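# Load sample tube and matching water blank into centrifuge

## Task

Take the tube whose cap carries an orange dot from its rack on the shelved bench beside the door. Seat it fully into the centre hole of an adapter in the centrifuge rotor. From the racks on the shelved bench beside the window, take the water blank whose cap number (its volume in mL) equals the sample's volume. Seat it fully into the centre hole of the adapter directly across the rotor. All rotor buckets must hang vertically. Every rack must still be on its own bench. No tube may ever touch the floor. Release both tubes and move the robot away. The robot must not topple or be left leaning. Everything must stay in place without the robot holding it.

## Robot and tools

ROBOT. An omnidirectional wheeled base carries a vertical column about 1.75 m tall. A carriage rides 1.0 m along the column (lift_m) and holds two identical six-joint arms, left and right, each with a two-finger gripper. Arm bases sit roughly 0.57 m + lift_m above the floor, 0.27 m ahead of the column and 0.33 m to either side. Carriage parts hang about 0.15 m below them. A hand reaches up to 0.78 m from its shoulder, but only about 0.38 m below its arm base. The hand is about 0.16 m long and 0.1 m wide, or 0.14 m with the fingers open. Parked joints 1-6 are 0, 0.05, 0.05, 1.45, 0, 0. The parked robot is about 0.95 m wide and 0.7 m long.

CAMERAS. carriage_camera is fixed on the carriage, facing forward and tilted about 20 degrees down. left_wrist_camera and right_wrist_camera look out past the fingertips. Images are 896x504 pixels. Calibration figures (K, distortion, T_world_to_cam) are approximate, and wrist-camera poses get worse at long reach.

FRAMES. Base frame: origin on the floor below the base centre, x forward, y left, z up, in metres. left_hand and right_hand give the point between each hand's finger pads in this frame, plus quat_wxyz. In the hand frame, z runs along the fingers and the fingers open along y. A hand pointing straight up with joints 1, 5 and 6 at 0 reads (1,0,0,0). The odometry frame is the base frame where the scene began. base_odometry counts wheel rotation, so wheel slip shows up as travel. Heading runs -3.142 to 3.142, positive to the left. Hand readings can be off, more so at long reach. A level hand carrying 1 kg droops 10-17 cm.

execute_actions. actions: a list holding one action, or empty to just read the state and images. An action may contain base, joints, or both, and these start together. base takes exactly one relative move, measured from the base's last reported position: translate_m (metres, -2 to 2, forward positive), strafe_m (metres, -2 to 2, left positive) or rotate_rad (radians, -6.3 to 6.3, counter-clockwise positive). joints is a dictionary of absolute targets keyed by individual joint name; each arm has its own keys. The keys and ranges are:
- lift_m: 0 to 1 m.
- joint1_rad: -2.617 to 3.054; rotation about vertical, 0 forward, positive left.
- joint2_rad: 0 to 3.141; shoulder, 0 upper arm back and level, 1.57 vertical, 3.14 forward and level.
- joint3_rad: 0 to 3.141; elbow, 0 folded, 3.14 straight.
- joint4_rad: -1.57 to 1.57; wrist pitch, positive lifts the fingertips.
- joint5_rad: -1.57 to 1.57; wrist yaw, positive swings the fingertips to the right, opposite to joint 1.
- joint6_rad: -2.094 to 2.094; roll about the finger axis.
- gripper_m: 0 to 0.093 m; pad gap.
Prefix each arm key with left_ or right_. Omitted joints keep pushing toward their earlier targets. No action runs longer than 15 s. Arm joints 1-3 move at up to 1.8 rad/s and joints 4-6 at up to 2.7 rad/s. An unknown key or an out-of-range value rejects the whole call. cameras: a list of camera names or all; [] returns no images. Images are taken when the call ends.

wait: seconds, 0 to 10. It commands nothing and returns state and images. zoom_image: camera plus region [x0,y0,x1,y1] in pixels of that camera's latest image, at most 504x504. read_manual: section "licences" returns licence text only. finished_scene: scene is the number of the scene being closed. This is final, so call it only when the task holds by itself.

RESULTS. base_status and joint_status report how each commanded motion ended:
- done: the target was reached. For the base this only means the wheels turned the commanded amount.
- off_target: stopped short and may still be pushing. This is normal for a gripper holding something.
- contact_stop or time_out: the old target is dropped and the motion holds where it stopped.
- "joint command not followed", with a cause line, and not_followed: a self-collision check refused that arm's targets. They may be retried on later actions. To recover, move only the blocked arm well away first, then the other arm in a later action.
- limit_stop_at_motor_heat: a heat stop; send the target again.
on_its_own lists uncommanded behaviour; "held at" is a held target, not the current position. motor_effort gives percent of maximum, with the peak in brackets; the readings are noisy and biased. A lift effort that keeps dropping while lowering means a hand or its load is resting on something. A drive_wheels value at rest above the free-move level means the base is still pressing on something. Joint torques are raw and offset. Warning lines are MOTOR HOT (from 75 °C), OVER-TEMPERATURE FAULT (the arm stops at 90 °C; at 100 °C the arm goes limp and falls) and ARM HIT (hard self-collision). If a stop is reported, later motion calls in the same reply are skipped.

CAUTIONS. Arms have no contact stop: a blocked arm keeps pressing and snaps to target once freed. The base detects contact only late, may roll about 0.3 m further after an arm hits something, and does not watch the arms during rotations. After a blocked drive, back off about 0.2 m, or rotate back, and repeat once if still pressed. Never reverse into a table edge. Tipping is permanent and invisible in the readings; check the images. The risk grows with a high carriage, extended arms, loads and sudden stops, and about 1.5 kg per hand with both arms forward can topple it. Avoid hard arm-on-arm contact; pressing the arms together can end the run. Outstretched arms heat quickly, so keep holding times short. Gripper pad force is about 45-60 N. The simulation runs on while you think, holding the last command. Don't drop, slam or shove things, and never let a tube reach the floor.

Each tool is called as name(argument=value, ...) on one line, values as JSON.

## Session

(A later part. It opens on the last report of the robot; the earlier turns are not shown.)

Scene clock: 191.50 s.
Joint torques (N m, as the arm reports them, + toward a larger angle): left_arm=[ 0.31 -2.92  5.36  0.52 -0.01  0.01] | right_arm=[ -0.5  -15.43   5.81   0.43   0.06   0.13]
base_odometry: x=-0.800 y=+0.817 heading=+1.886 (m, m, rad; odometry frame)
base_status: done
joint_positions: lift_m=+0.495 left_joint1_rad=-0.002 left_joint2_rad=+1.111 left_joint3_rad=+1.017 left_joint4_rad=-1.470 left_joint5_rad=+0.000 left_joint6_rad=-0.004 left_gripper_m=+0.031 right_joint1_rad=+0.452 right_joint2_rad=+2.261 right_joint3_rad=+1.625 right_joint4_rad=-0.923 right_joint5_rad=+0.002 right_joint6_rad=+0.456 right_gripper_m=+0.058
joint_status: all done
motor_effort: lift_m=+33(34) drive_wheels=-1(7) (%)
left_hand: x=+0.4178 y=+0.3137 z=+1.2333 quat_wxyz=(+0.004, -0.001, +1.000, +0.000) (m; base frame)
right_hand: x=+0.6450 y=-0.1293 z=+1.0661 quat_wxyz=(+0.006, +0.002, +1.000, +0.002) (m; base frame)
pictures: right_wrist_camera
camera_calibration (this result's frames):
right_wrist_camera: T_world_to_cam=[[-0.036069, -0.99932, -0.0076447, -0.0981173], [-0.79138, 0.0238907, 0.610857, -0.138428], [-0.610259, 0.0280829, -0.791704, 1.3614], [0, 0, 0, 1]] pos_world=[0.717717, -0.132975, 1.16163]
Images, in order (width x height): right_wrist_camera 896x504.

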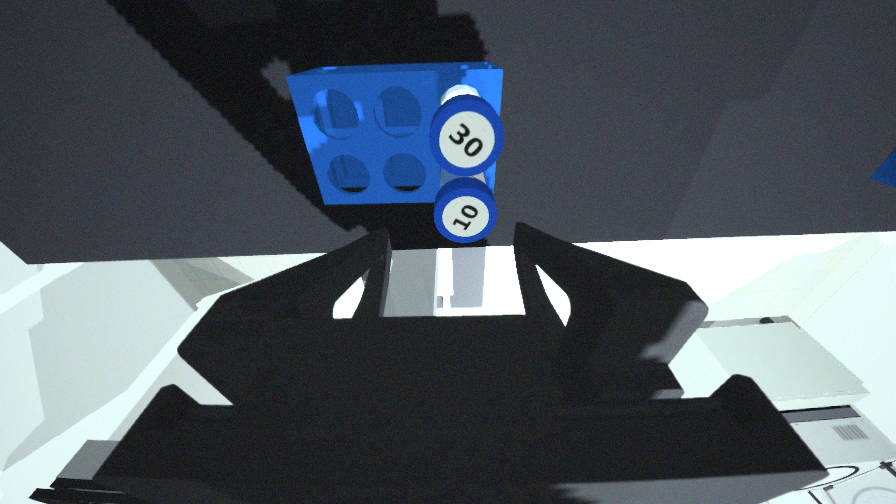

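execute_actions(actions=[{"base": {"strafe_m": -0.005}, "joints": {"lift_m": 0.447, "right_joint4_rad": -0.942}}], cameras=["right_wrist_camera"])

Scene clock: 197.80 s.
Joint torques (N m, as the arm reports them, + toward a larger angle): left_arm=[ 0.4  -2.84  5.36  0.53 -0.02  0.01] | right_arm=[ -0.19 -15.38   5.87   0.38   0.08   0.14]
base_odometry: x=-0.796 y=+0.819 heading=+1.886 (m, m, rad; odometry frame)
base_status: done
joint_positions: lift_m=+0.447 left_joint1_rad=-0.002 left_joint2_rad=+1.111 left_joint3_rad=+1.017 left_joint4_rad=-1.469 left_joint5_rad=+0.000 left_joint6_rad=-0.004 left_gripper_m=+0.031 right_joint1_rad=+0.447 right_joint2_rad=+2.262 right_joint3_rad=+1.625 right_joint4_rad=-0.933 right_joint5_rad=+0.002 right_joint6_rad=+0.456 right_gripper_m=+0.058
joint_status: all done
motor_effort: lift_m=+33(33) drive_wheels=+1(11) (%)
left_hand: x=+0.4179 y=+0.3137 z=+1.1853 quat_wxyz=(+0.004, -0.001, +1.000, +0.000) (m; base frame)
right_hand: x=+0.6434 y=-0.1322 z=+1.0178 quat_wxyz=(+0.001, +0.005, +1.000, -0.001) (m; base frame)
pictures: right_wrist_camera
camera_calibration (this result's frames):
right_wrist_camera: T_world_to_cam=[[-0.0414571, -0.999136, -0.00295316, -0.102783], [-0.784691, 0.0307292, 0.619125, -0.121954], [-0.618499, 0.0279844, -0.785287, 1.32103], [0, 0, 0, 1]] pos_world=[0.717099, -0.135915, 1.11259]
Images, in order (width x height): right_wrist_camera 896x504.

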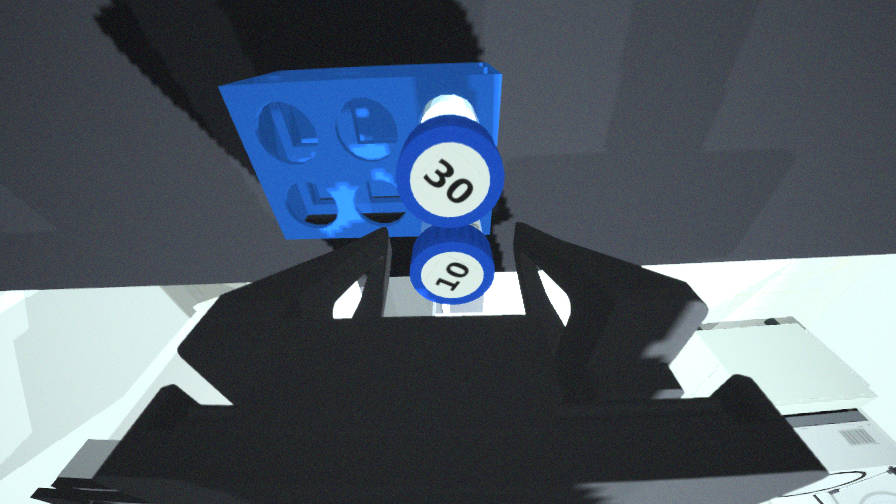

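execute_actions(actions=[{"joints": {"right_gripper_m": 0.022}}], cameras=["right_wrist_camera"])

execute_actions(actions=[{"joints": {"lift_m": 0.575}}], cameras=["right_wrist_camera", "carriage_camera"])

Scene clock: 201.50 s.
Joint torques (N m, as the arm reports them, + toward a larger angle): left_arm=[ 0.27 -2.83  5.37  0.53 -0.01  0.01] | right_arm=[ -0.07 -15.27   5.9    0.36   0.08   0.1 ]
base_odometry: x=-0.796 y=+0.819 heading=+1.886 (m, m, rad; odometry frame)
base_status: not commanded
joint_positions: lift_m=+0.447 left_joint1_rad=-0.002 left_joint2_rad=+1.111 left_joint3_rad=+1.017 left_joint4_rad=-1.469 left_joint5_rad=+0.000 left_joint6_rad=-0.004 left_gripper_m=+0.031 right_joint1_rad=+0.447 right_joint2_rad=+2.262 right_joint3_rad=+1.625 right_joint4_rad=-0.933 right_joint5_rad=+0.002 right_joint6_rad=+0.456 right_gripper_m=+0.032
joint_status: right_gripper_m off_target (ended at +0.032, target +0.022)
motor_effort: lift_m=+32(32) drive_wheels=-4(0) (%)
left_hand: x=+0.4179 y=+0.3137 z=+1.1853 quat_wxyz=(+0.004, -0.001, +1.000, +0.000) (m; base frame)
right_hand: x=+0.6434 y=-0.1322 z=+1.0178 quat_wxyz=(+0.001, +0.005, +1.000, -0.001) (m; base frame)
pictures: right_wrist_camera
camera_calibration (this result's frames):
right_wrist_camera: T_world_to_cam=[[-0.0414571, -0.999136, -0.00295316, -0.102783], [-0.784691, 0.0307292, 0.619125, -0.121954], [-0.618499, 0.0279844, -0.785287, 1.32103], [0, 0, 0, 1]] pos_world=[0.717099, -0.135915, 1.11259]
Images, in order (width x height): right_wrist_camera 896x504.

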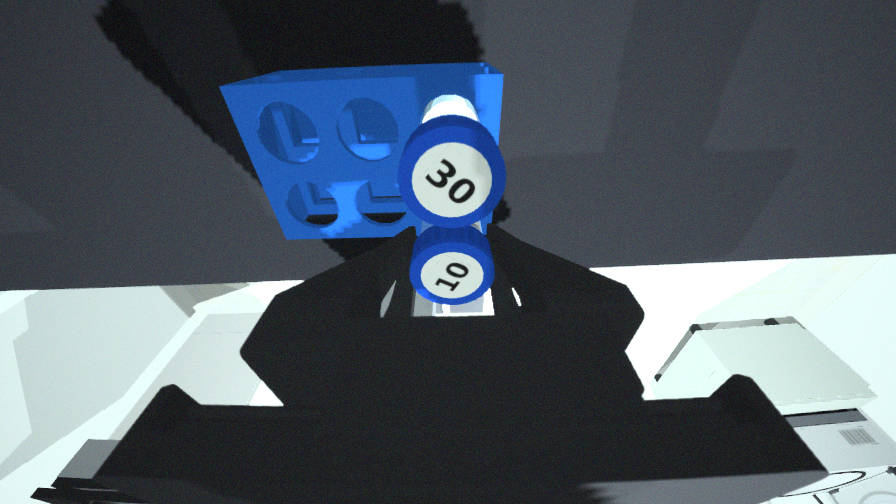

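Scene clock: 202.53 s.
Joint torques (N m, as the arm reports them, + toward a larger angle): left_arm=[ 0.34 -2.86  5.4   0.56 -0.02  0.01] | right_arm=[ -0.12 -15.31   6.01   0.38   0.05   0.14]
base_odometry: x=-0.796 y=+0.819 heading=+1.886 (m, m, rad; odometry frame)
base_status: not commanded
joint_positions: lift_m=+0.575 left_joint1_rad=-0.002 left_joint2_rad=+1.111 left_joint3_rad=+1.017 left_joint4_rad=-1.469 left_joint5_rad=+0.000 left_joint6_rad=-0.004 left_gripper_m=+0.031 right_joint1_rad=+0.447 right_joint2_rad=+2.261 right_joint3_rad=+1.625 right_joint4_rad=-0.935 right_joint5_rad=+0.001 right_joint6_rad=+0.456 right_gripper_m=+0.032
joint_status: all done
motor_effort: lift_m=+38(47) drive_wheels=+5(5) (%)
left_hand: x=+0.4179 y=+0.3137 z=+1.3129 quat_wxyz=(+0.004, -0.001, +1.000, +0.000) (m; base frame)
right_hand: x=+0.6430 y=-0.1324 z=+1.1456 quat_wxyz=(+0.000, +0.005, +1.000, -0.001) (m; base frame)
pictures: carriage_camera, right_wrist_camera
camera_calibration (this result's frames):
carriage_camera: T_world_to_cam=[[0.0297332, -0.99946, 0.0139688, -0.0290267], [-0.36271, -0.0238107, -0.931598, 1.54306], [0.931428, 0.0226328, -0.363222, 0.402499], [0, 0, 0, 1]] pos_world=[0.185648, -0.00137938, 1.58411]
right_wrist_camera: T_world_to_cam=[[-0.0414614, -0.999137, -0.00257402, -0.102974], [-0.783736, 0.0309248, 0.620324, -0.203317], [-0.619709, 0.0277369, -0.784342, 1.42076], [0, 0, 0, 1]] pos_world=[0.716842, -0.136006, 1.24022]
Images, in order (width x height): carriage_camera 896x504, right_wrist_camera 896x504.

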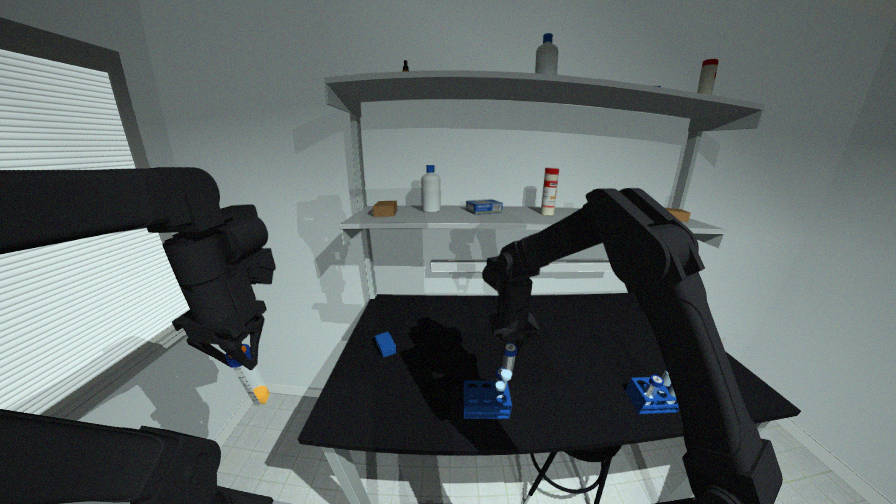

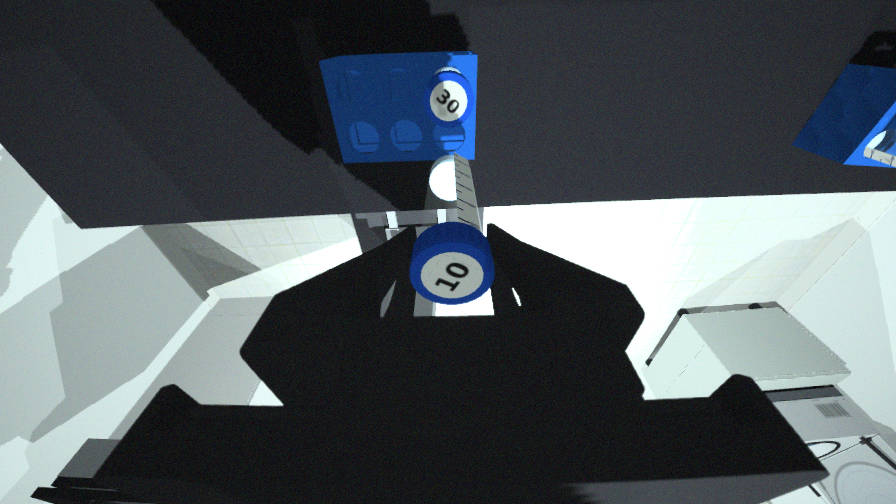

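execute_actions(actions=[{"base": {"rotate_rad": -0.83}, "joints": {"right_joint1_rad": 0, "right_joint2_rad": 1.1, "right_joint3_rad": 1.0, "right_joint4_rad": -1.47, "right_joint6_rad": 0}}], cameras=["carriage_camera"])

Scene clock: 220.33 s.
Joint torques (N m, as the arm reports them, + toward a larger angle): left_arm=[ 0.3  -2.87  5.39  0.53 -0.03  0.  ] | right_arm=[-0.27 -3.45  4.2   0.48  0.   -0.02]
base_odometry: x=-0.796 y=+0.819 heading=+1.056 (m, m, rad; odometry frame)
base_status: done
joint_positions: lift_m=+0.575 left_joint1_rad=-0.002 left_joint2_rad=+1.111 left_joint3_rad=+1.017 left_joint4_rad=-1.469 left_joint5_rad=+0.000 left_joint6_rad=-0.004 left_gripper_m=+0.031 right_joint1_rad=+0.002 right_joint2_rad=+1.108 right_joint3_rad=+1.027 right_joint4_rad=-1.462 right_joint5_rad=+0.004 right_joint6_rad=+0.009 right_gripper_m=+0.032
joint_status: all done
motor_effort: lift_m=+37(38) drive_wheels=+10(8) (%)
left_hand: x=+0.4179 y=+0.3137 z=+1.3129 quat_wxyz=(+0.004, -0.001, +1.000, +0.000) (m; base frame)
right_hand: x=+0.4219 y=-0.3144 z=+1.3158 quat_wxyz=(+0.014, +0.004, +1.000, -0.002) (m; base frame)
pictures: carriage_camera
camera_calibration (this result's frames):
carriage_camera: T_world_to_cam=[[0.0297332, -0.99946, 0.0139688, -0.0290267], [-0.36271, -0.0238107, -0.931598, 1.54306], [0.931428, 0.0226328, -0.363222, 0.402499], [0, 0, 0, 1]] pos_world=[0.185648, -0.00137938, 1.58411]
Images, in order (width x height): carriage_camera 896x504.

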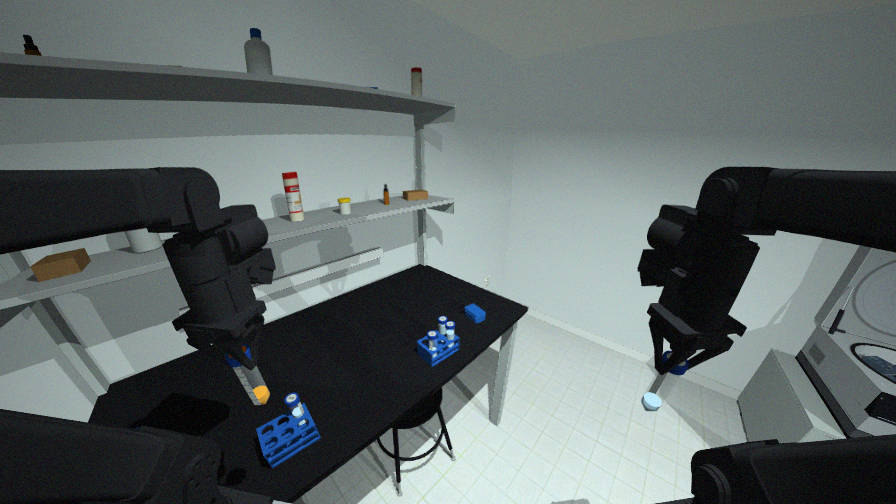

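execute_actions(actions=[{"base": {"strafe_m": -1.57}, "joints": {"lift_m": 0.5}}], cameras=["carriage_camera"])

Scene clock: 228.43 s.
Joint torques (N m, as the arm reports them, + toward a larger angle): left_arm=[ 0.37 -2.85  5.44  0.56 -0.03  0.  ] | right_arm=[-0.38 -3.39  4.79  0.48  0.   -0.03]
base_odometry: x=+0.570 y=+0.045 heading=+1.056 (m, m, rad; odometry frame)
base_status: done
joint_positions: lift_m=+0.500 left_joint1_rad=-0.002 left_joint2_rad=+1.111 left_joint3_rad=+1.017 left_joint4_rad=-1.470 left_joint5_rad=+0.000 left_joint6_rad=-0.004 left_gripper_m=+0.031 right_joint1_rad=+0.002 right_joint2_rad=+1.108 right_joint3_rad=+1.017 right_joint4_rad=-1.462 right_joint5_rad=+0.004 right_joint6_rad=+0.009 right_gripper_m=+0.032
joint_status: all done
motor_effort: lift_m=+32(32) drive_wheels=-2(20) (%)
left_hand: x=+0.4178 y=+0.3137 z=+1.2383 quat_wxyz=(+0.004, -0.001, +1.000, +0.000) (m; base frame)
right_hand: x=+0.4198 y=-0.3144 z=+1.2387 quat_wxyz=(+0.009, +0.004, +1.000, -0.002) (m; base frame)
pictures: carriage_camera
camera_calibration (this result's frames):
carriage_camera: T_world_to_cam=[[0.0297332, -0.99946, 0.0139688, -0.0279845], [-0.36271, -0.0238107, -0.931598, 1.47355], [0.931428, 0.0226328, -0.363222, 0.375398], [0, 0, 0, 1]] pos_world=[0.185648, -0.00137938, 1.5095]
Images, in order (width x height): carriage_camera 896x504.

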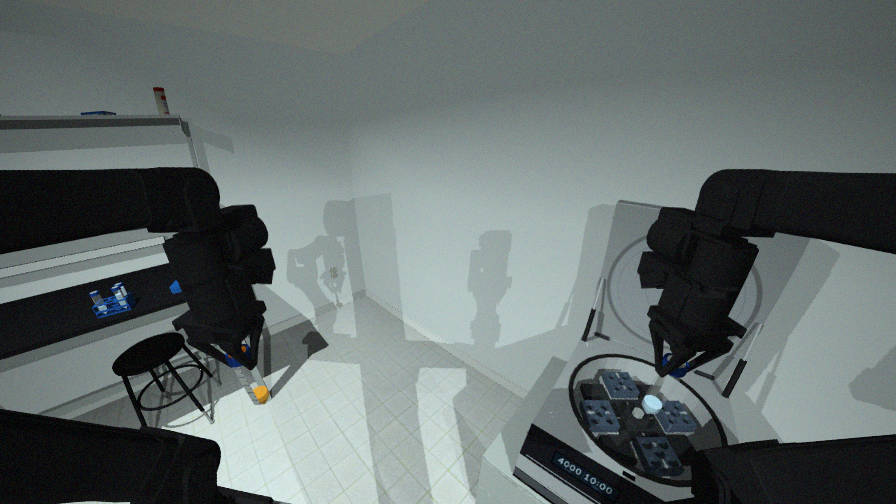

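execute_actions(actions=[{"base": {"rotate_rad": -0.72}}], cameras=["carriage_camera"])

zoom_image(camera="carriage_camera", region=[320, 300, 580, 504])

Scene clock: 233.40 s.
Joint torques (N m, as the arm reports them, + toward a larger angle): left_arm=[ 0.31 -2.87  5.35  0.51 -0.01  0.01] | right_arm=[-0.29 -3.28  4.71  0.45  0.03 -0.06]
base_odometry: x=+0.570 y=+0.045 heading=+0.336 (m, m, rad; odometry frame)
base_status: done
joint_positions: lift_m=+0.500 left_joint1_rad=-0.002 left_joint2_rad=+1.111 left_joint3_rad=+1.017 left_joint4_rad=-1.470 left_joint5_rad=+0.000 left_joint6_rad=-0.004 left_gripper_m=+0.031 right_joint1_rad=+0.002 right_joint2_rad=+1.108 right_joint3_rad=+1.017 right_joint4_rad=-1.462 right_joint5_rad=+0.004 right_joint6_rad=+0.009 right_gripper_m=+0.032
joint_status: not commanded
motor_effort: lift_m=+33(33) drive_wheels=+7(14) (%)
left_hand: x=+0.4178 y=+0.3137 z=+1.2383 quat_wxyz=(+0.004, -0.001, +1.000, +0.000) (m; base frame)
right_hand: x=+0.4197 y=-0.3143 z=+1.2387 quat_wxyz=(+0.009, +0.004, +1.000, -0.002) (m; base frame)
pictures: carriage_camera
camera_calibration (this result's frames):
carriage_camera: T_world_to_cam=[[0.0297332, -0.99946, 0.0139688, -0.0279845], [-0.36271, -0.0238107, -0.931598, 1.47355], [0.931428, 0.0226328, -0.363222, 0.375398], [0, 0, 0, 1]] pos_world=[0.185648, -0.00137938, 1.5095]
Images, in order (width x height): carriage_camera 896x504.

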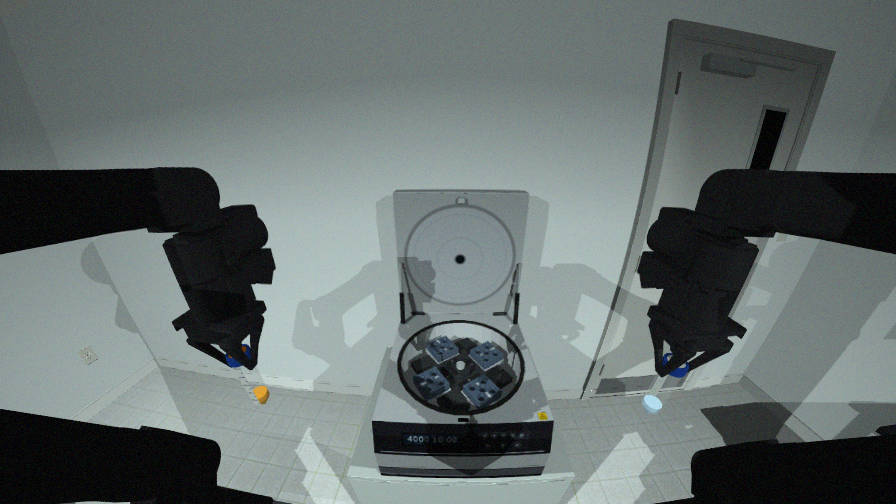

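Region (320, 300, 580, 504) of carriage_camera's 896x504 image, scaled by 1.938, with more detail than that image has; it fills the top 395 rows of this view, and the rest is white.

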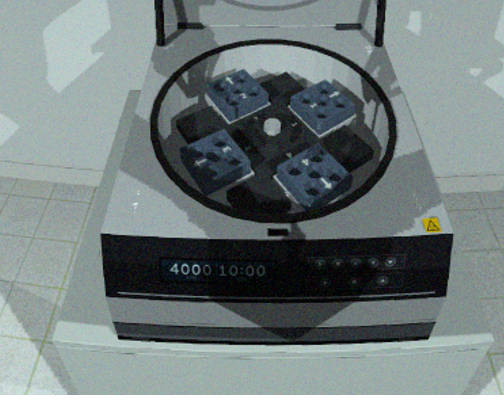

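zoom_image(camera="carriage_camera", region=[390, 312, 534, 424])

Region (390, 312, 534, 424) of carriage_camera's 896x504 image, scaled by 3.500, with more detail than that image has.

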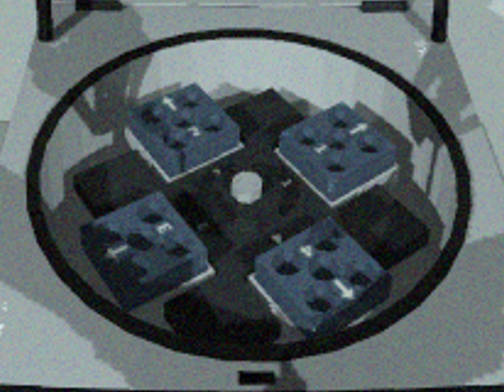

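execute_actions(actions=[{"base": {"translate_m": 0.26}, "joints": {"lift_m": 0.53, "left_joint1_rad": -0.69, "left_joint2_rad": 2.445, "left_joint3_rad": 1.325, "left_joint4_rad": -0.425, "left_joint5_rad": 0, "left_joint6_rad": -1.31, "right_joint1_rad": 0.358, "right_joint2_rad": 2.75, "right_joint3_rad": 1.968, "right_joint4_rad": -0.785, "right_joint5_rad": 0, "right_joint6_rad": -0.265}}])

Scene clock: 284.80 s.
Joint torques (N m, as the arm reports them, + toward a larger angle): left_arm=[  0.28 -12.63   5.07   0.52  -0.12  -0.07] | right_arm=[ -0.27 -18.66   6.     0.41   0.01  -0.05]
base_odometry: x=+0.816 y=+0.130 heading=+0.335 (m, m, rad; odometry frame)
base_status: done
joint_positions: lift_m=+0.530 left_joint1_rad=-0.691 left_joint2_rad=+2.448 left_joint3_rad=+1.321 left_joint4_rad=-0.429 left_joint5_rad=+0.002 left_joint6_rad=-1.306 left_gripper_m=+0.031 right_joint1_rad=+0.359 right_joint2_rad=+2.745 right_joint3_rad=+1.956 right_joint4_rad=-0.776 right_joint5_rad=+0.003 right_joint6_rad=-0.257 right_gripper_m=+0.032
joint_status: all done
motor_effort: lift_m=+40(47) drive_wheels=+6(11) (%)
left_hand: x=+0.5608 y=+0.0675 z=+0.9678 quat_wxyz=(+0.003, -0.302, +0.953, -0.007) (m; base frame)
right_hand: x=+0.7137 y=-0.1457 z=+0.9649 quat_wxyz=(+0.003, -0.303, +0.953, -0.001) (m; base frame)
pictures: carriage_camera, left_wrist_camera, right_wrist_camera
camera_calibration (this result's frames):
carriage_camera: T_world_to_cam=[[0.0297332, -0.99946, 0.0139688, -0.0283973], [-0.36271, -0.0238107, -0.931598, 1.50108], [0.931428, 0.0226328, -0.363222, 0.386132], [0, 0, 0, 1]] pos_world=[0.185648, -0.00137938, 1.53905]
left_wrist_camera: T_world_to_cam=[[0.547556, -0.835129, 0.0523654, -0.302748], [-0.674693, -0.403617, 0.617967, -0.189091], [-0.494947, -0.373702, -0.784458, 1.18609], [0, 0, 0, 1]] pos_world=[0.625244, 0.114091, 1.06314]
right_wrist_camera: T_world_to_cam=[[0.550853, -0.834602, 0.000076628, -0.515122], [-0.657781, -0.434091, 0.61554, -0.188498], [-0.513697, -0.339122, -0.788106, 1.19773], [0, 0, 0, 1]] pos_world=[0.775035, -0.105572, 1.06]
Images, in order (width x height): carriage_camera 896x504, left_wrist_camera 896x504, right_wrist_camera 896x504.

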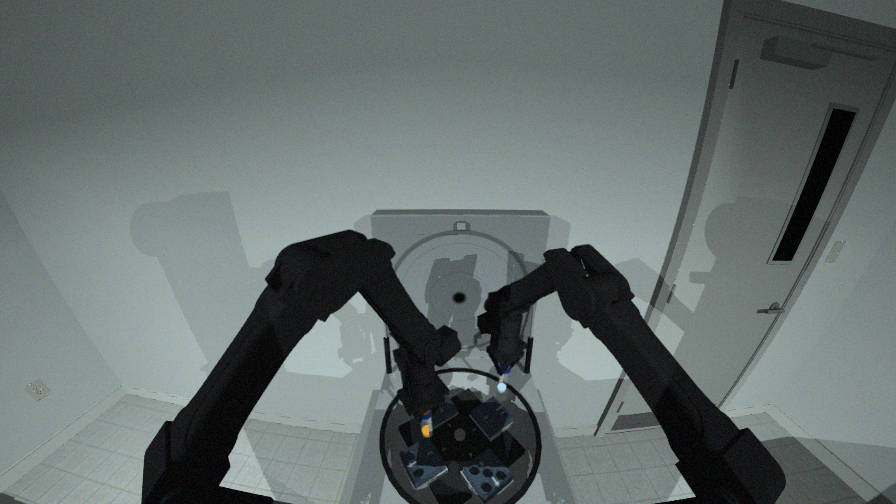

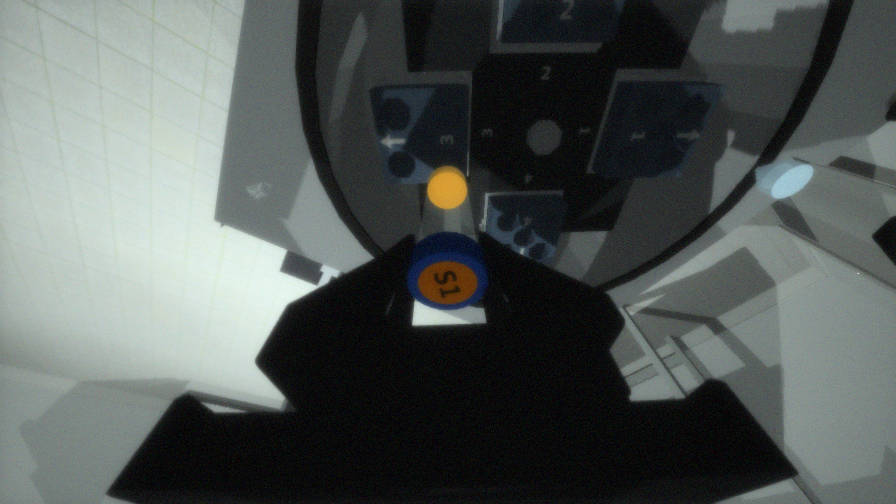

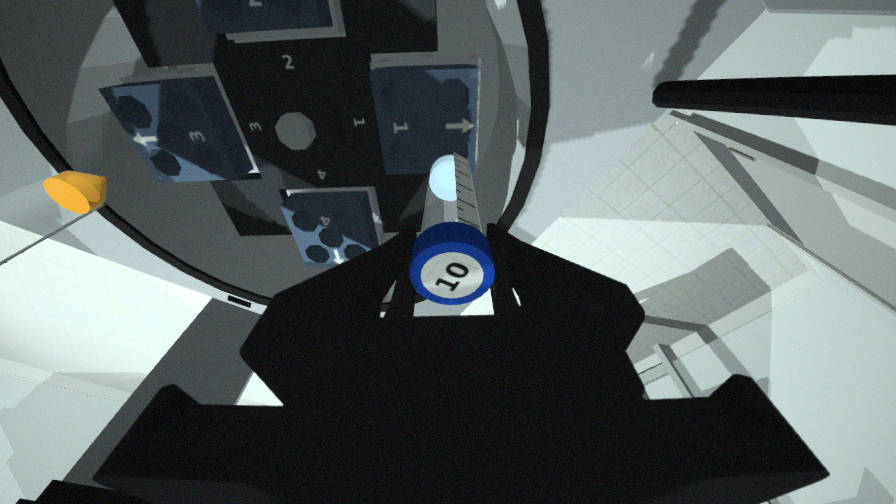

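zoom_image(camera="left_wrist_camera", region=[350, 60, 510, 220])

zoom_image(camera="right_wrist_camera", region=[350, 40, 510, 200])

Region (350, 60, 510, 220) of left_wrist_camera's 896x504 image, scaled by 3.150, with more detail than that image has.

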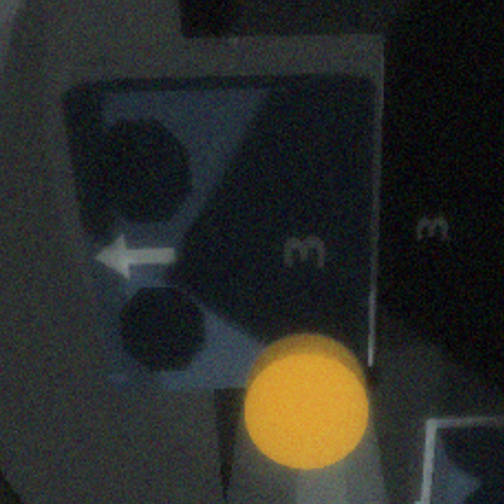

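Region (350, 40, 510, 200) of right_wrist_camera's 896x504 image, scaled by 3.150, with more detail than that image has.

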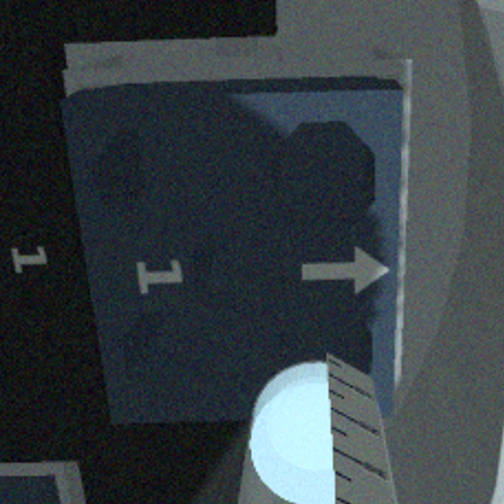

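execute_actions(actions=[{"base": {"strafe_m": 0.012}, "joints": {"lift_m": 0.452, "left_joint4_rad": -0.446, "right_joint1_rad": 0.373, "right_joint4_rad": -0.791}}], cameras=["left_wrist_camera", "right_wrist_camera"])

execute_actions(actions=[{"base": {"translate_m": -0.008}}], cameras=["left_wrist_camera", "right_wrist_camera"])

zoom_image(camera="left_wrist_camera", region=[350, 70, 550, 250])

zoom_image(camera="right_wrist_camera", region=[350, 60, 550, 240])

Scene clock: 321.60 s.
Joint torques (N m, as the arm reports them, + toward a larger angle): left_arm=[  0.33 -12.5    4.93   0.41  -0.11  -0.07] | right_arm=[  0.04 -18.22   6.     0.4    0.02  -0.04]
base_odometry: x=+0.812 y=+0.142 heading=+0.335 (m, m, rad; odometry frame)
base_status: done
joint_positions: lift_m=+0.452 left_joint1_rad=-0.691 left_joint2_rad=+2.446 left_joint3_rad=+1.321 left_joint4_rad=-0.443 left_joint5_rad=+0.001 left_joint6_rad=-1.306 left_gripper_m=+0.031 right_joint1_rad=+0.372 right_joint2_rad=+2.740 right_joint3_rad=+1.956 right_joint4_rad=-0.784 right_joint5_rad=+0.002 right_joint6_rad=-0.257 right_gripper_m=+0.032
joint_status: all done
motor_effort: lift_m=+33(34) drive_wheels=-2(12) (%)
left_hand: x=+0.5584 y=+0.0697 z=+0.8906 quat_wxyz=(+0.000, -0.303, +0.953, -0.001) (m; base frame)
right_hand: x=+0.7108 y=-0.1398 z=+0.8896 quat_wxyz=(+0.002, -0.309, +0.951, -0.001) (m; base frame)
pictures: left_wrist_camera, right_wrist_camera
camera_calibration (this result's frames):
left_wrist_camera: T_world_to_cam=[[0.548002, -0.835554, 0.0392828, -0.284112], [-0.668771, -0.409441, 0.620566, -0.147308], [-0.502433, -0.366343, -0.783169, 1.1277], [0, 0, 0, 1]] pos_world=[0.623774, 0.115422, 0.985759]
right_wrist_camera: T_world_to_cam=[[0.561947, -0.827172, -0.000974809, -0.514575], [-0.650087, -0.442371, 0.617814, -0.150152], [-0.51147, -0.346545, -0.786323, 1.13466], [0, 0, 0, 1]] pos_world=[0.771899, -0.0988524, 0.984476]
Images, in order (width x height): left_wrist_camera 896x504, right_wrist_camera 896x504.

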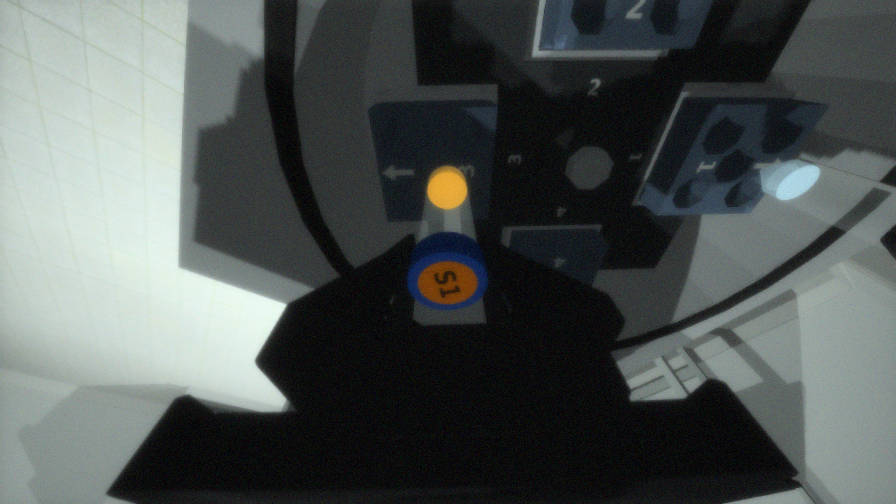

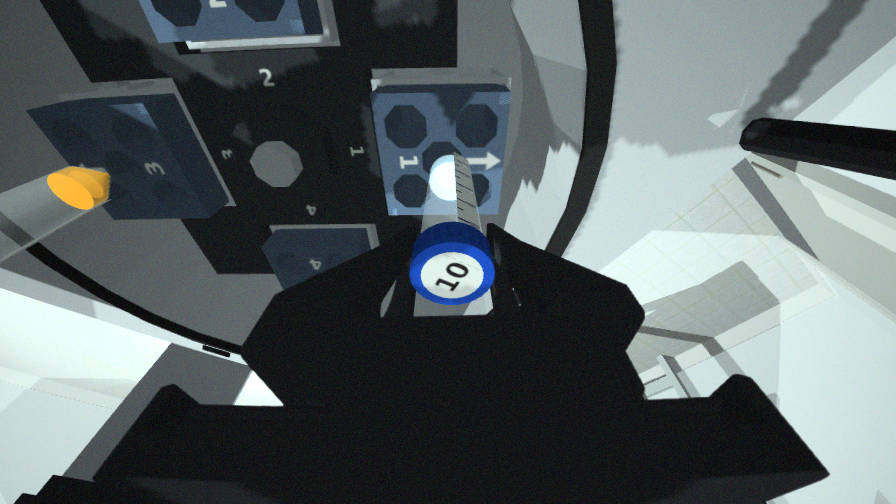

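Scene clock: 322.43 s.
Joint torques (N m, as the arm reports them, + toward a larger angle): left_arm=[  0.37 -12.51   5.     0.43  -0.11  -0.07] | right_arm=[ -0.09 -18.26   6.01   0.46  -0.01  -0.05]
base_odometry: x=+0.805 y=+0.139 heading=+0.335 (m, m, rad; odometry frame)
base_status: done
joint_positions: lift_m=+0.452 left_joint1_rad=-0.691 left_joint2_rad=+2.446 left_joint3_rad=+1.321 left_joint4_rad=-0.444 left_joint5_rad=+0.001 left_joint6_rad=-1.306 left_gripper_m=+0.031 right_joint1_rad=+0.373 right_joint2_rad=+2.740 right_joint3_rad=+1.956 right_joint4_rad=-0.784 right_joint5_rad=+0.002 right_joint6_rad=-0.257 right_gripper_m=+0.032
joint_status: not commanded
motor_effort: lift_m=+34(34) drive_wheels=+6(13) (%)
left_hand: x=+0.5583 y=+0.0698 z=+0.8906 quat_wxyz=(+0.000, -0.303, +0.953, -0.001) (m; base frame)
right_hand: x=+0.7106 y=-0.1397 z=+0.8896 quat_wxyz=(+0.002, -0.310, +0.951, -0.001) (m; base frame)
pictures: left_wrist_camera, right_wrist_camera
camera_calibration (this result's frames):
left_wrist_camera: T_world_to_cam=[[0.548014, -0.835564, 0.0389185, -0.283703], [-0.668589, -0.409592, 0.620663, -0.14751], [-0.502663, -0.366152, -0.783111, 1.12775], [0, 0, 0, 1]] pos_world=[0.62373, 0.115459, 0.98575]
right_wrist_camera: T_world_to_cam=[[0.562262, -0.826958, -0.00105975, -0.514494], [-0.649699, -0.442533, 0.618107, -0.15075], [-0.511617, -0.34685, -0.786093, 1.13449], [0, 0, 0, 1]] pos_world=[0.771763, -0.0986795, 0.984448]
Images, in order (width x height): left_wrist_camera 896x504, right_wrist_camera 896x504.

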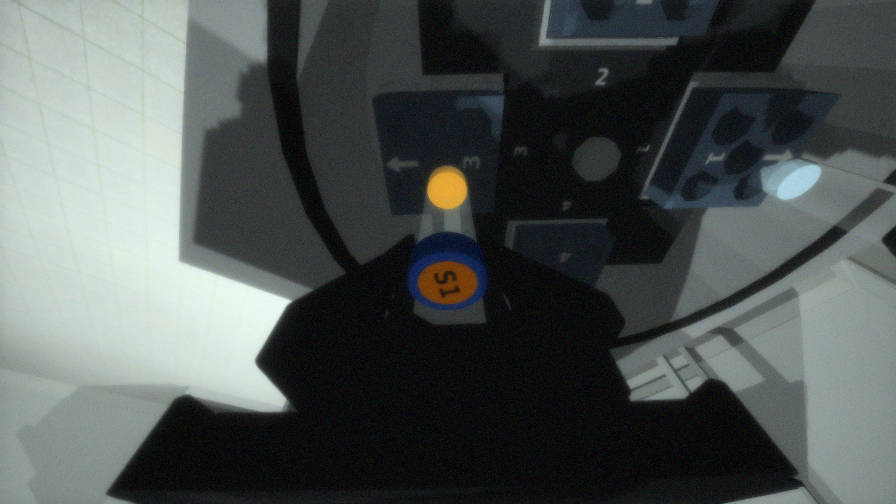

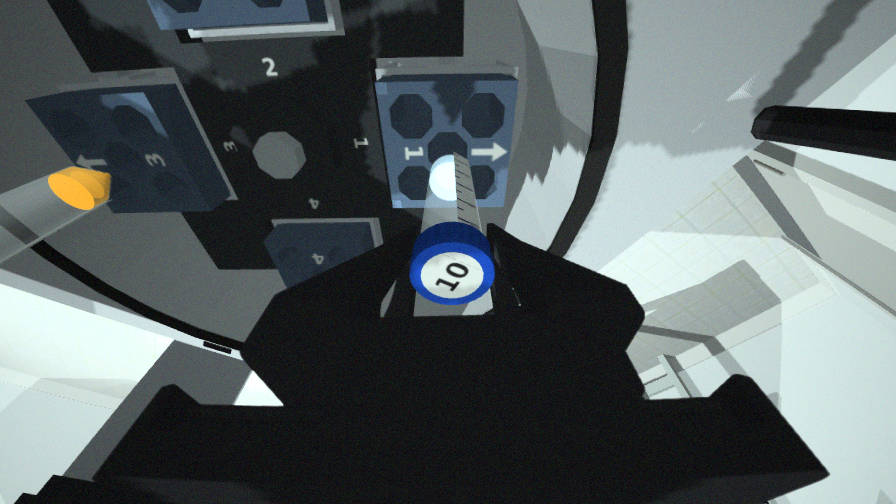

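Region (350, 70, 550, 250) of left_wrist_camera's 896x504 image, scaled by 2.520, with more detail than that image has; it fills the top 454 rows of this view, and the rest is white.

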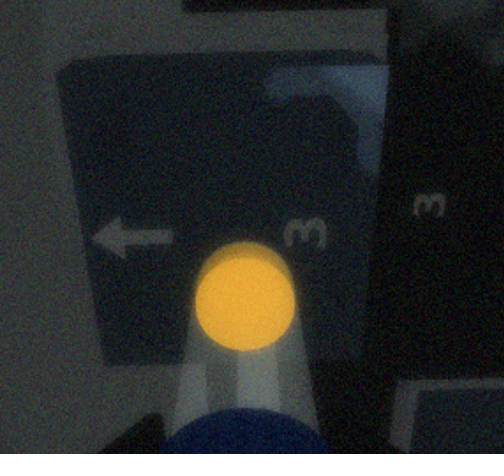

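Region (350, 60, 550, 240) of right_wrist_camera's 896x504 image, scaled by 2.520, with more detail than that image has; it fills the top 454 rows of this view, and the rest is white.

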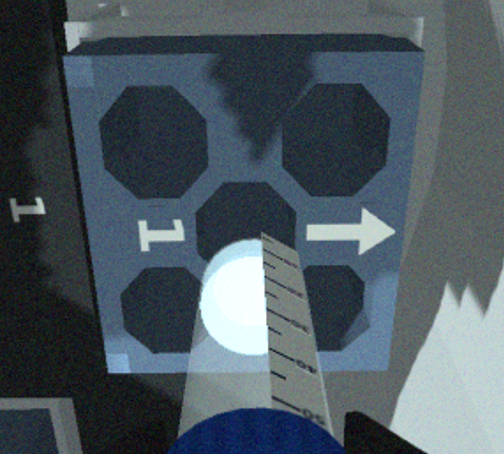

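execute_actions(actions=[{"joints": {"lift_m": 0.42, "left_joint4_rad": -0.459, "right_joint5_rad": -0.008}}], cameras=["left_wrist_camera", "right_wrist_camera"])

zoom_image(camera="left_wrist_camera", region=[350, 70, 550, 250])

zoom_image(camera="right_wrist_camera", region=[350, 60, 550, 240])

Scene clock: 333.57 s.
Joint torques (N m, as the arm reports them, + toward a larger angle): left_arm=[  0.32 -12.73   5.02   0.33  -0.08  -0.08] | right_arm=[ -0.05 -18.52   5.79   0.39   0.02  -0.02]
base_odometry: x=+0.805 y=+0.139 heading=+0.335 (m, m, rad; odometry frame)
base_status: not commanded
joint_positions: lift_m=+0.420 left_joint1_rad=-0.691 left_joint2_rad=+2.450 left_joint3_rad=+1.321 left_joint4_rad=-0.454 left_joint5_rad=+0.001 left_joint6_rad=-1.306 left_gripper_m=+0.031 right_joint1_rad=+0.373 right_joint2_rad=+2.743 right_joint3_rad=+1.956 right_joint4_rad=-0.783 right_joint5_rad=-0.004 right_joint6_rad=-0.257 right_gripper_m=+0.032
joint_status: all done
motor_effort: lift_m=+35(34) drive_wheels=+3(8) (%)
left_hand: x=+0.5556 y=+0.0721 z=+0.8573 quat_wxyz=(-0.004, -0.303, +0.953, +0.005) (m; base frame)
right_hand: x=+0.7095 y=-0.1389 z=+0.8560 quat_wxyz=(+0.000, -0.310, +0.951, +0.002) (m; base frame)
pictures: left_wrist_camera, right_wrist_camera
camera_calibration (this result's frames):
left_wrist_camera: T_world_to_cam=[[0.548353, -0.835863, 0.0253242, -0.2675], [-0.661975, -0.415375, 0.623902, -0.133763], [-0.510977, -0.358882, -0.781093, 1.10357], [0, 0, 0, 1]] pos_world=[0.622037, 0.116897, 0.952221]
right_wrist_camera: T_world_to_cam=[[0.562251, -0.826928, -0.00797653, -0.507342], [-0.646695, -0.445676, 0.618998, -0.133693], [-0.515422, -0.342874, -0.785352, 1.11039], [0, 0, 0, 1]] pos_world=[0.771115, -0.098395, 0.950756]
Images, in order (width x height): left_wrist_camera 896x504, right_wrist_camera 896x504.

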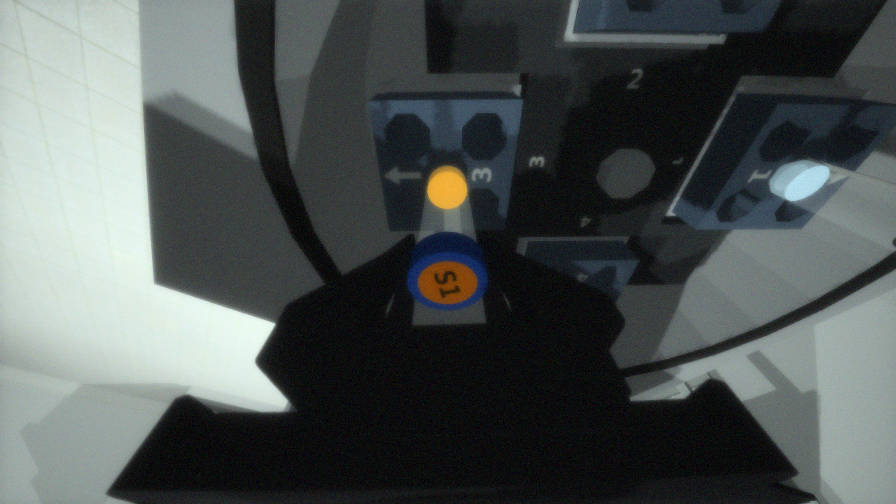

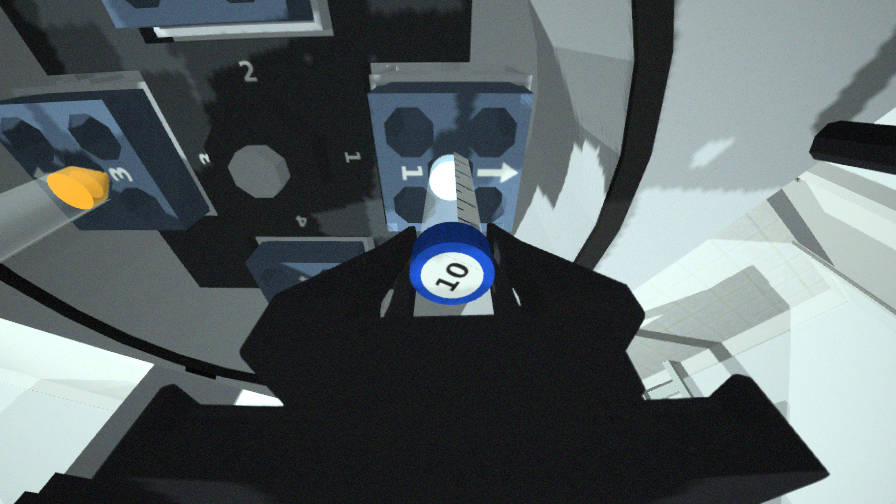

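Region (350, 70, 550, 250) of left_wrist_camera's 896x504 image, scaled by 2.520, with more detail than that image has; it fills the top 454 rows of this view, and the rest is white.

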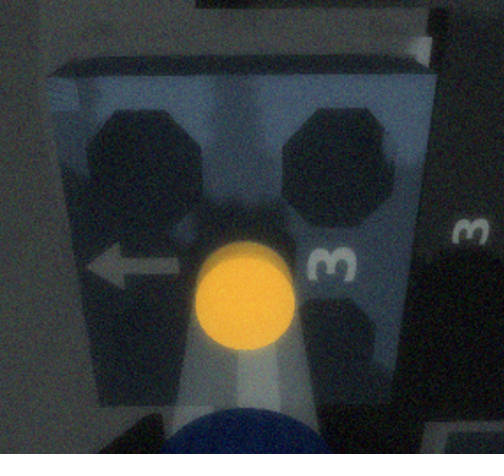

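Region (350, 60, 550, 240) of right_wrist_camera's 896x504 image, scaled by 2.520, with more detail than that image has; it fills the top 454 rows of this view, and the rest is white.

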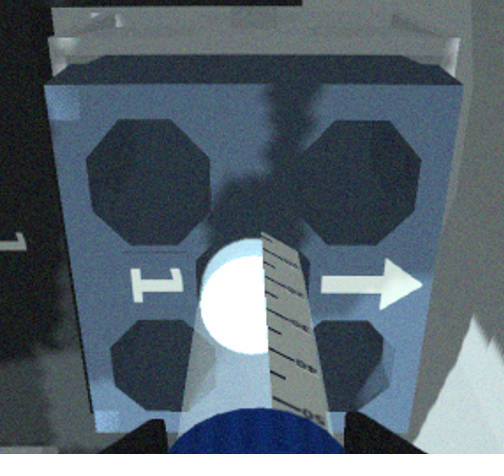

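execute_actions(actions=[])

Scene clock: 344.43 s.
Joint torques (N m, as the arm reports them, + toward a larger angle): left_arm=[  0.26 -12.75   4.99   0.35  -0.11  -0.07] | right_arm=[ -0.05 -18.5    5.96   0.42   0.    -0.04]
base_odometry: x=+0.805 y=+0.139 heading=+0.335 (m, m, rad; odometry frame)
base_status: not commanded
joint_positions: lift_m=+0.420 left_joint1_rad=-0.691 left_joint2_rad=+2.450 left_joint3_rad=+1.321 left_joint4_rad=-0.454 left_joint5_rad=+0.001 left_joint6_rad=-1.306 left_gripper_m=+0.031 right_joint1_rad=+0.373 right_joint2_rad=+2.743 right_joint3_rad=+1.956 right_joint4_rad=-0.783 right_joint5_rad=-0.004 right_joint6_rad=-0.257 right_gripper_m=+0.032
joint_status: all done
motor_effort: lift_m=+35(34) drive_wheels=+7(8) (%)
left_hand: x=+0.5556 y=+0.0721 z=+0.8573 quat_wxyz=(-0.004, -0.303, +0.953, +0.005) (m; base frame)
right_hand: x=+0.7095 y=-0.1389 z=+0.8560 quat_wxyz=(+0.000, -0.310, +0.951, +0.002) (m; base frame)
pictures: carriage_camera, left_wrist_camera, right_wrist_camera
camera_calibration (this result's frames):
carriage_camera: T_world_to_cam=[[0.0297332, -0.99946, 0.0139688, -0.0268662], [-0.36271, -0.0238107, -0.931598, 1.39897], [0.931428, 0.0226328, -0.363222, 0.346319], [0, 0, 0, 1]] pos_world=[0.185648, -0.00137938, 1.42944]
left_wrist_camera: T_world_to_cam=[[0.548353, -0.835863, 0.0253242, -0.2675], [-0.661975, -0.415375, 0.623902, -0.133763], [-0.510977, -0.358882, -0.781093, 1.10357], [0, 0, 0, 1]] pos_world=[0.622037, 0.116897, 0.952221]
right_wrist_camera: T_world_to_cam=[[0.562251, -0.826928, -0.00797653, -0.507342], [-0.646695, -0.445676, 0.618998, -0.133693], [-0.515422, -0.342874, -0.785352, 1.11039], [0, 0, 0, 1]] pos_world=[0.771115, -0.098395, 0.950756]
Images, in order (width x height): carriage_camera 896x504, left_wrist_camera 896x504, right_wrist_camera 896x504.

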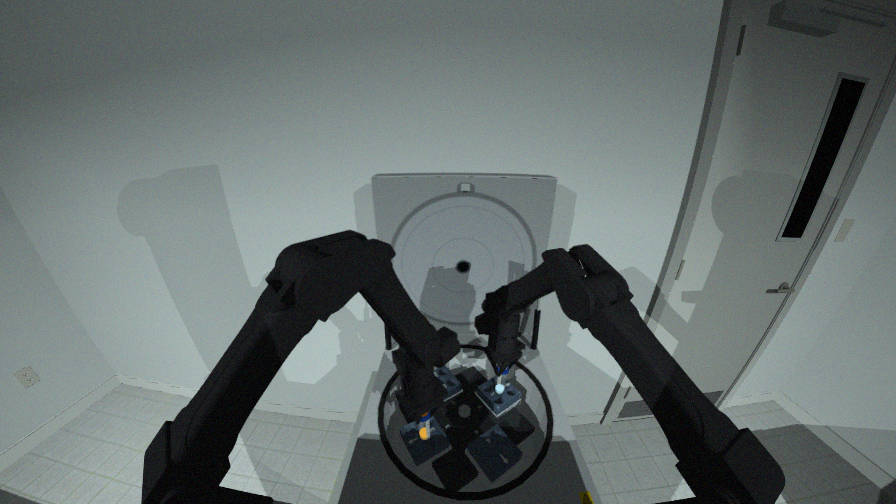

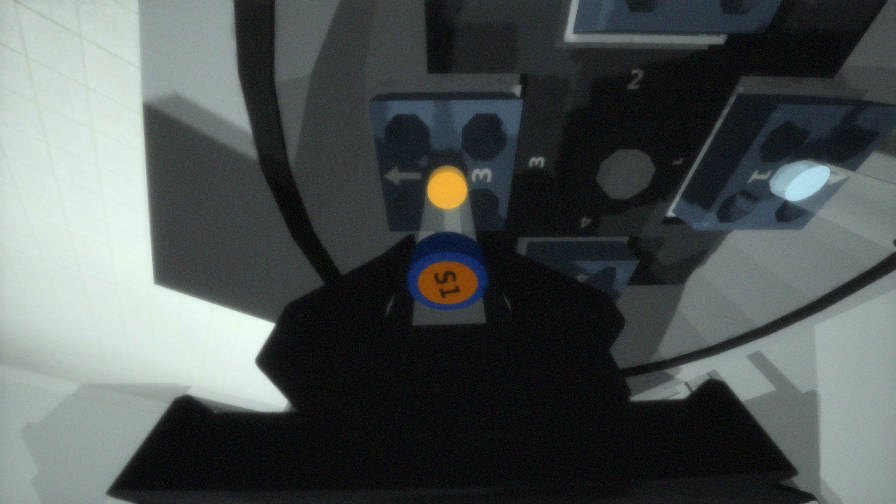

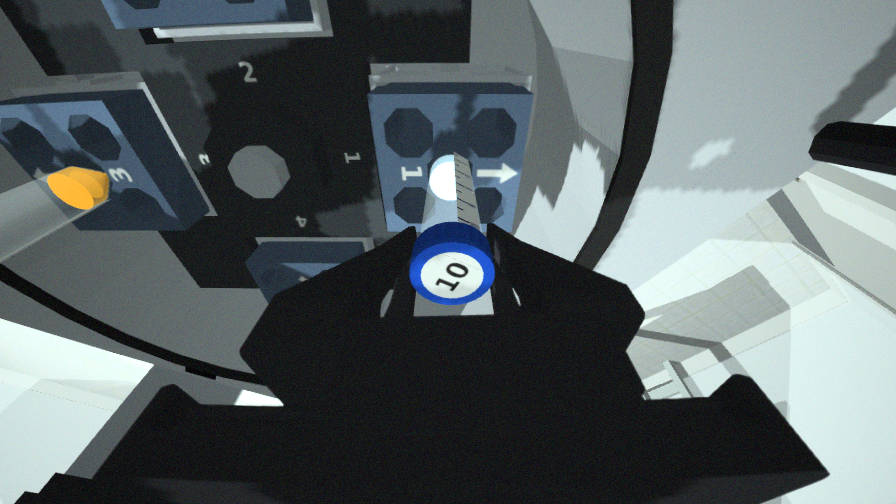

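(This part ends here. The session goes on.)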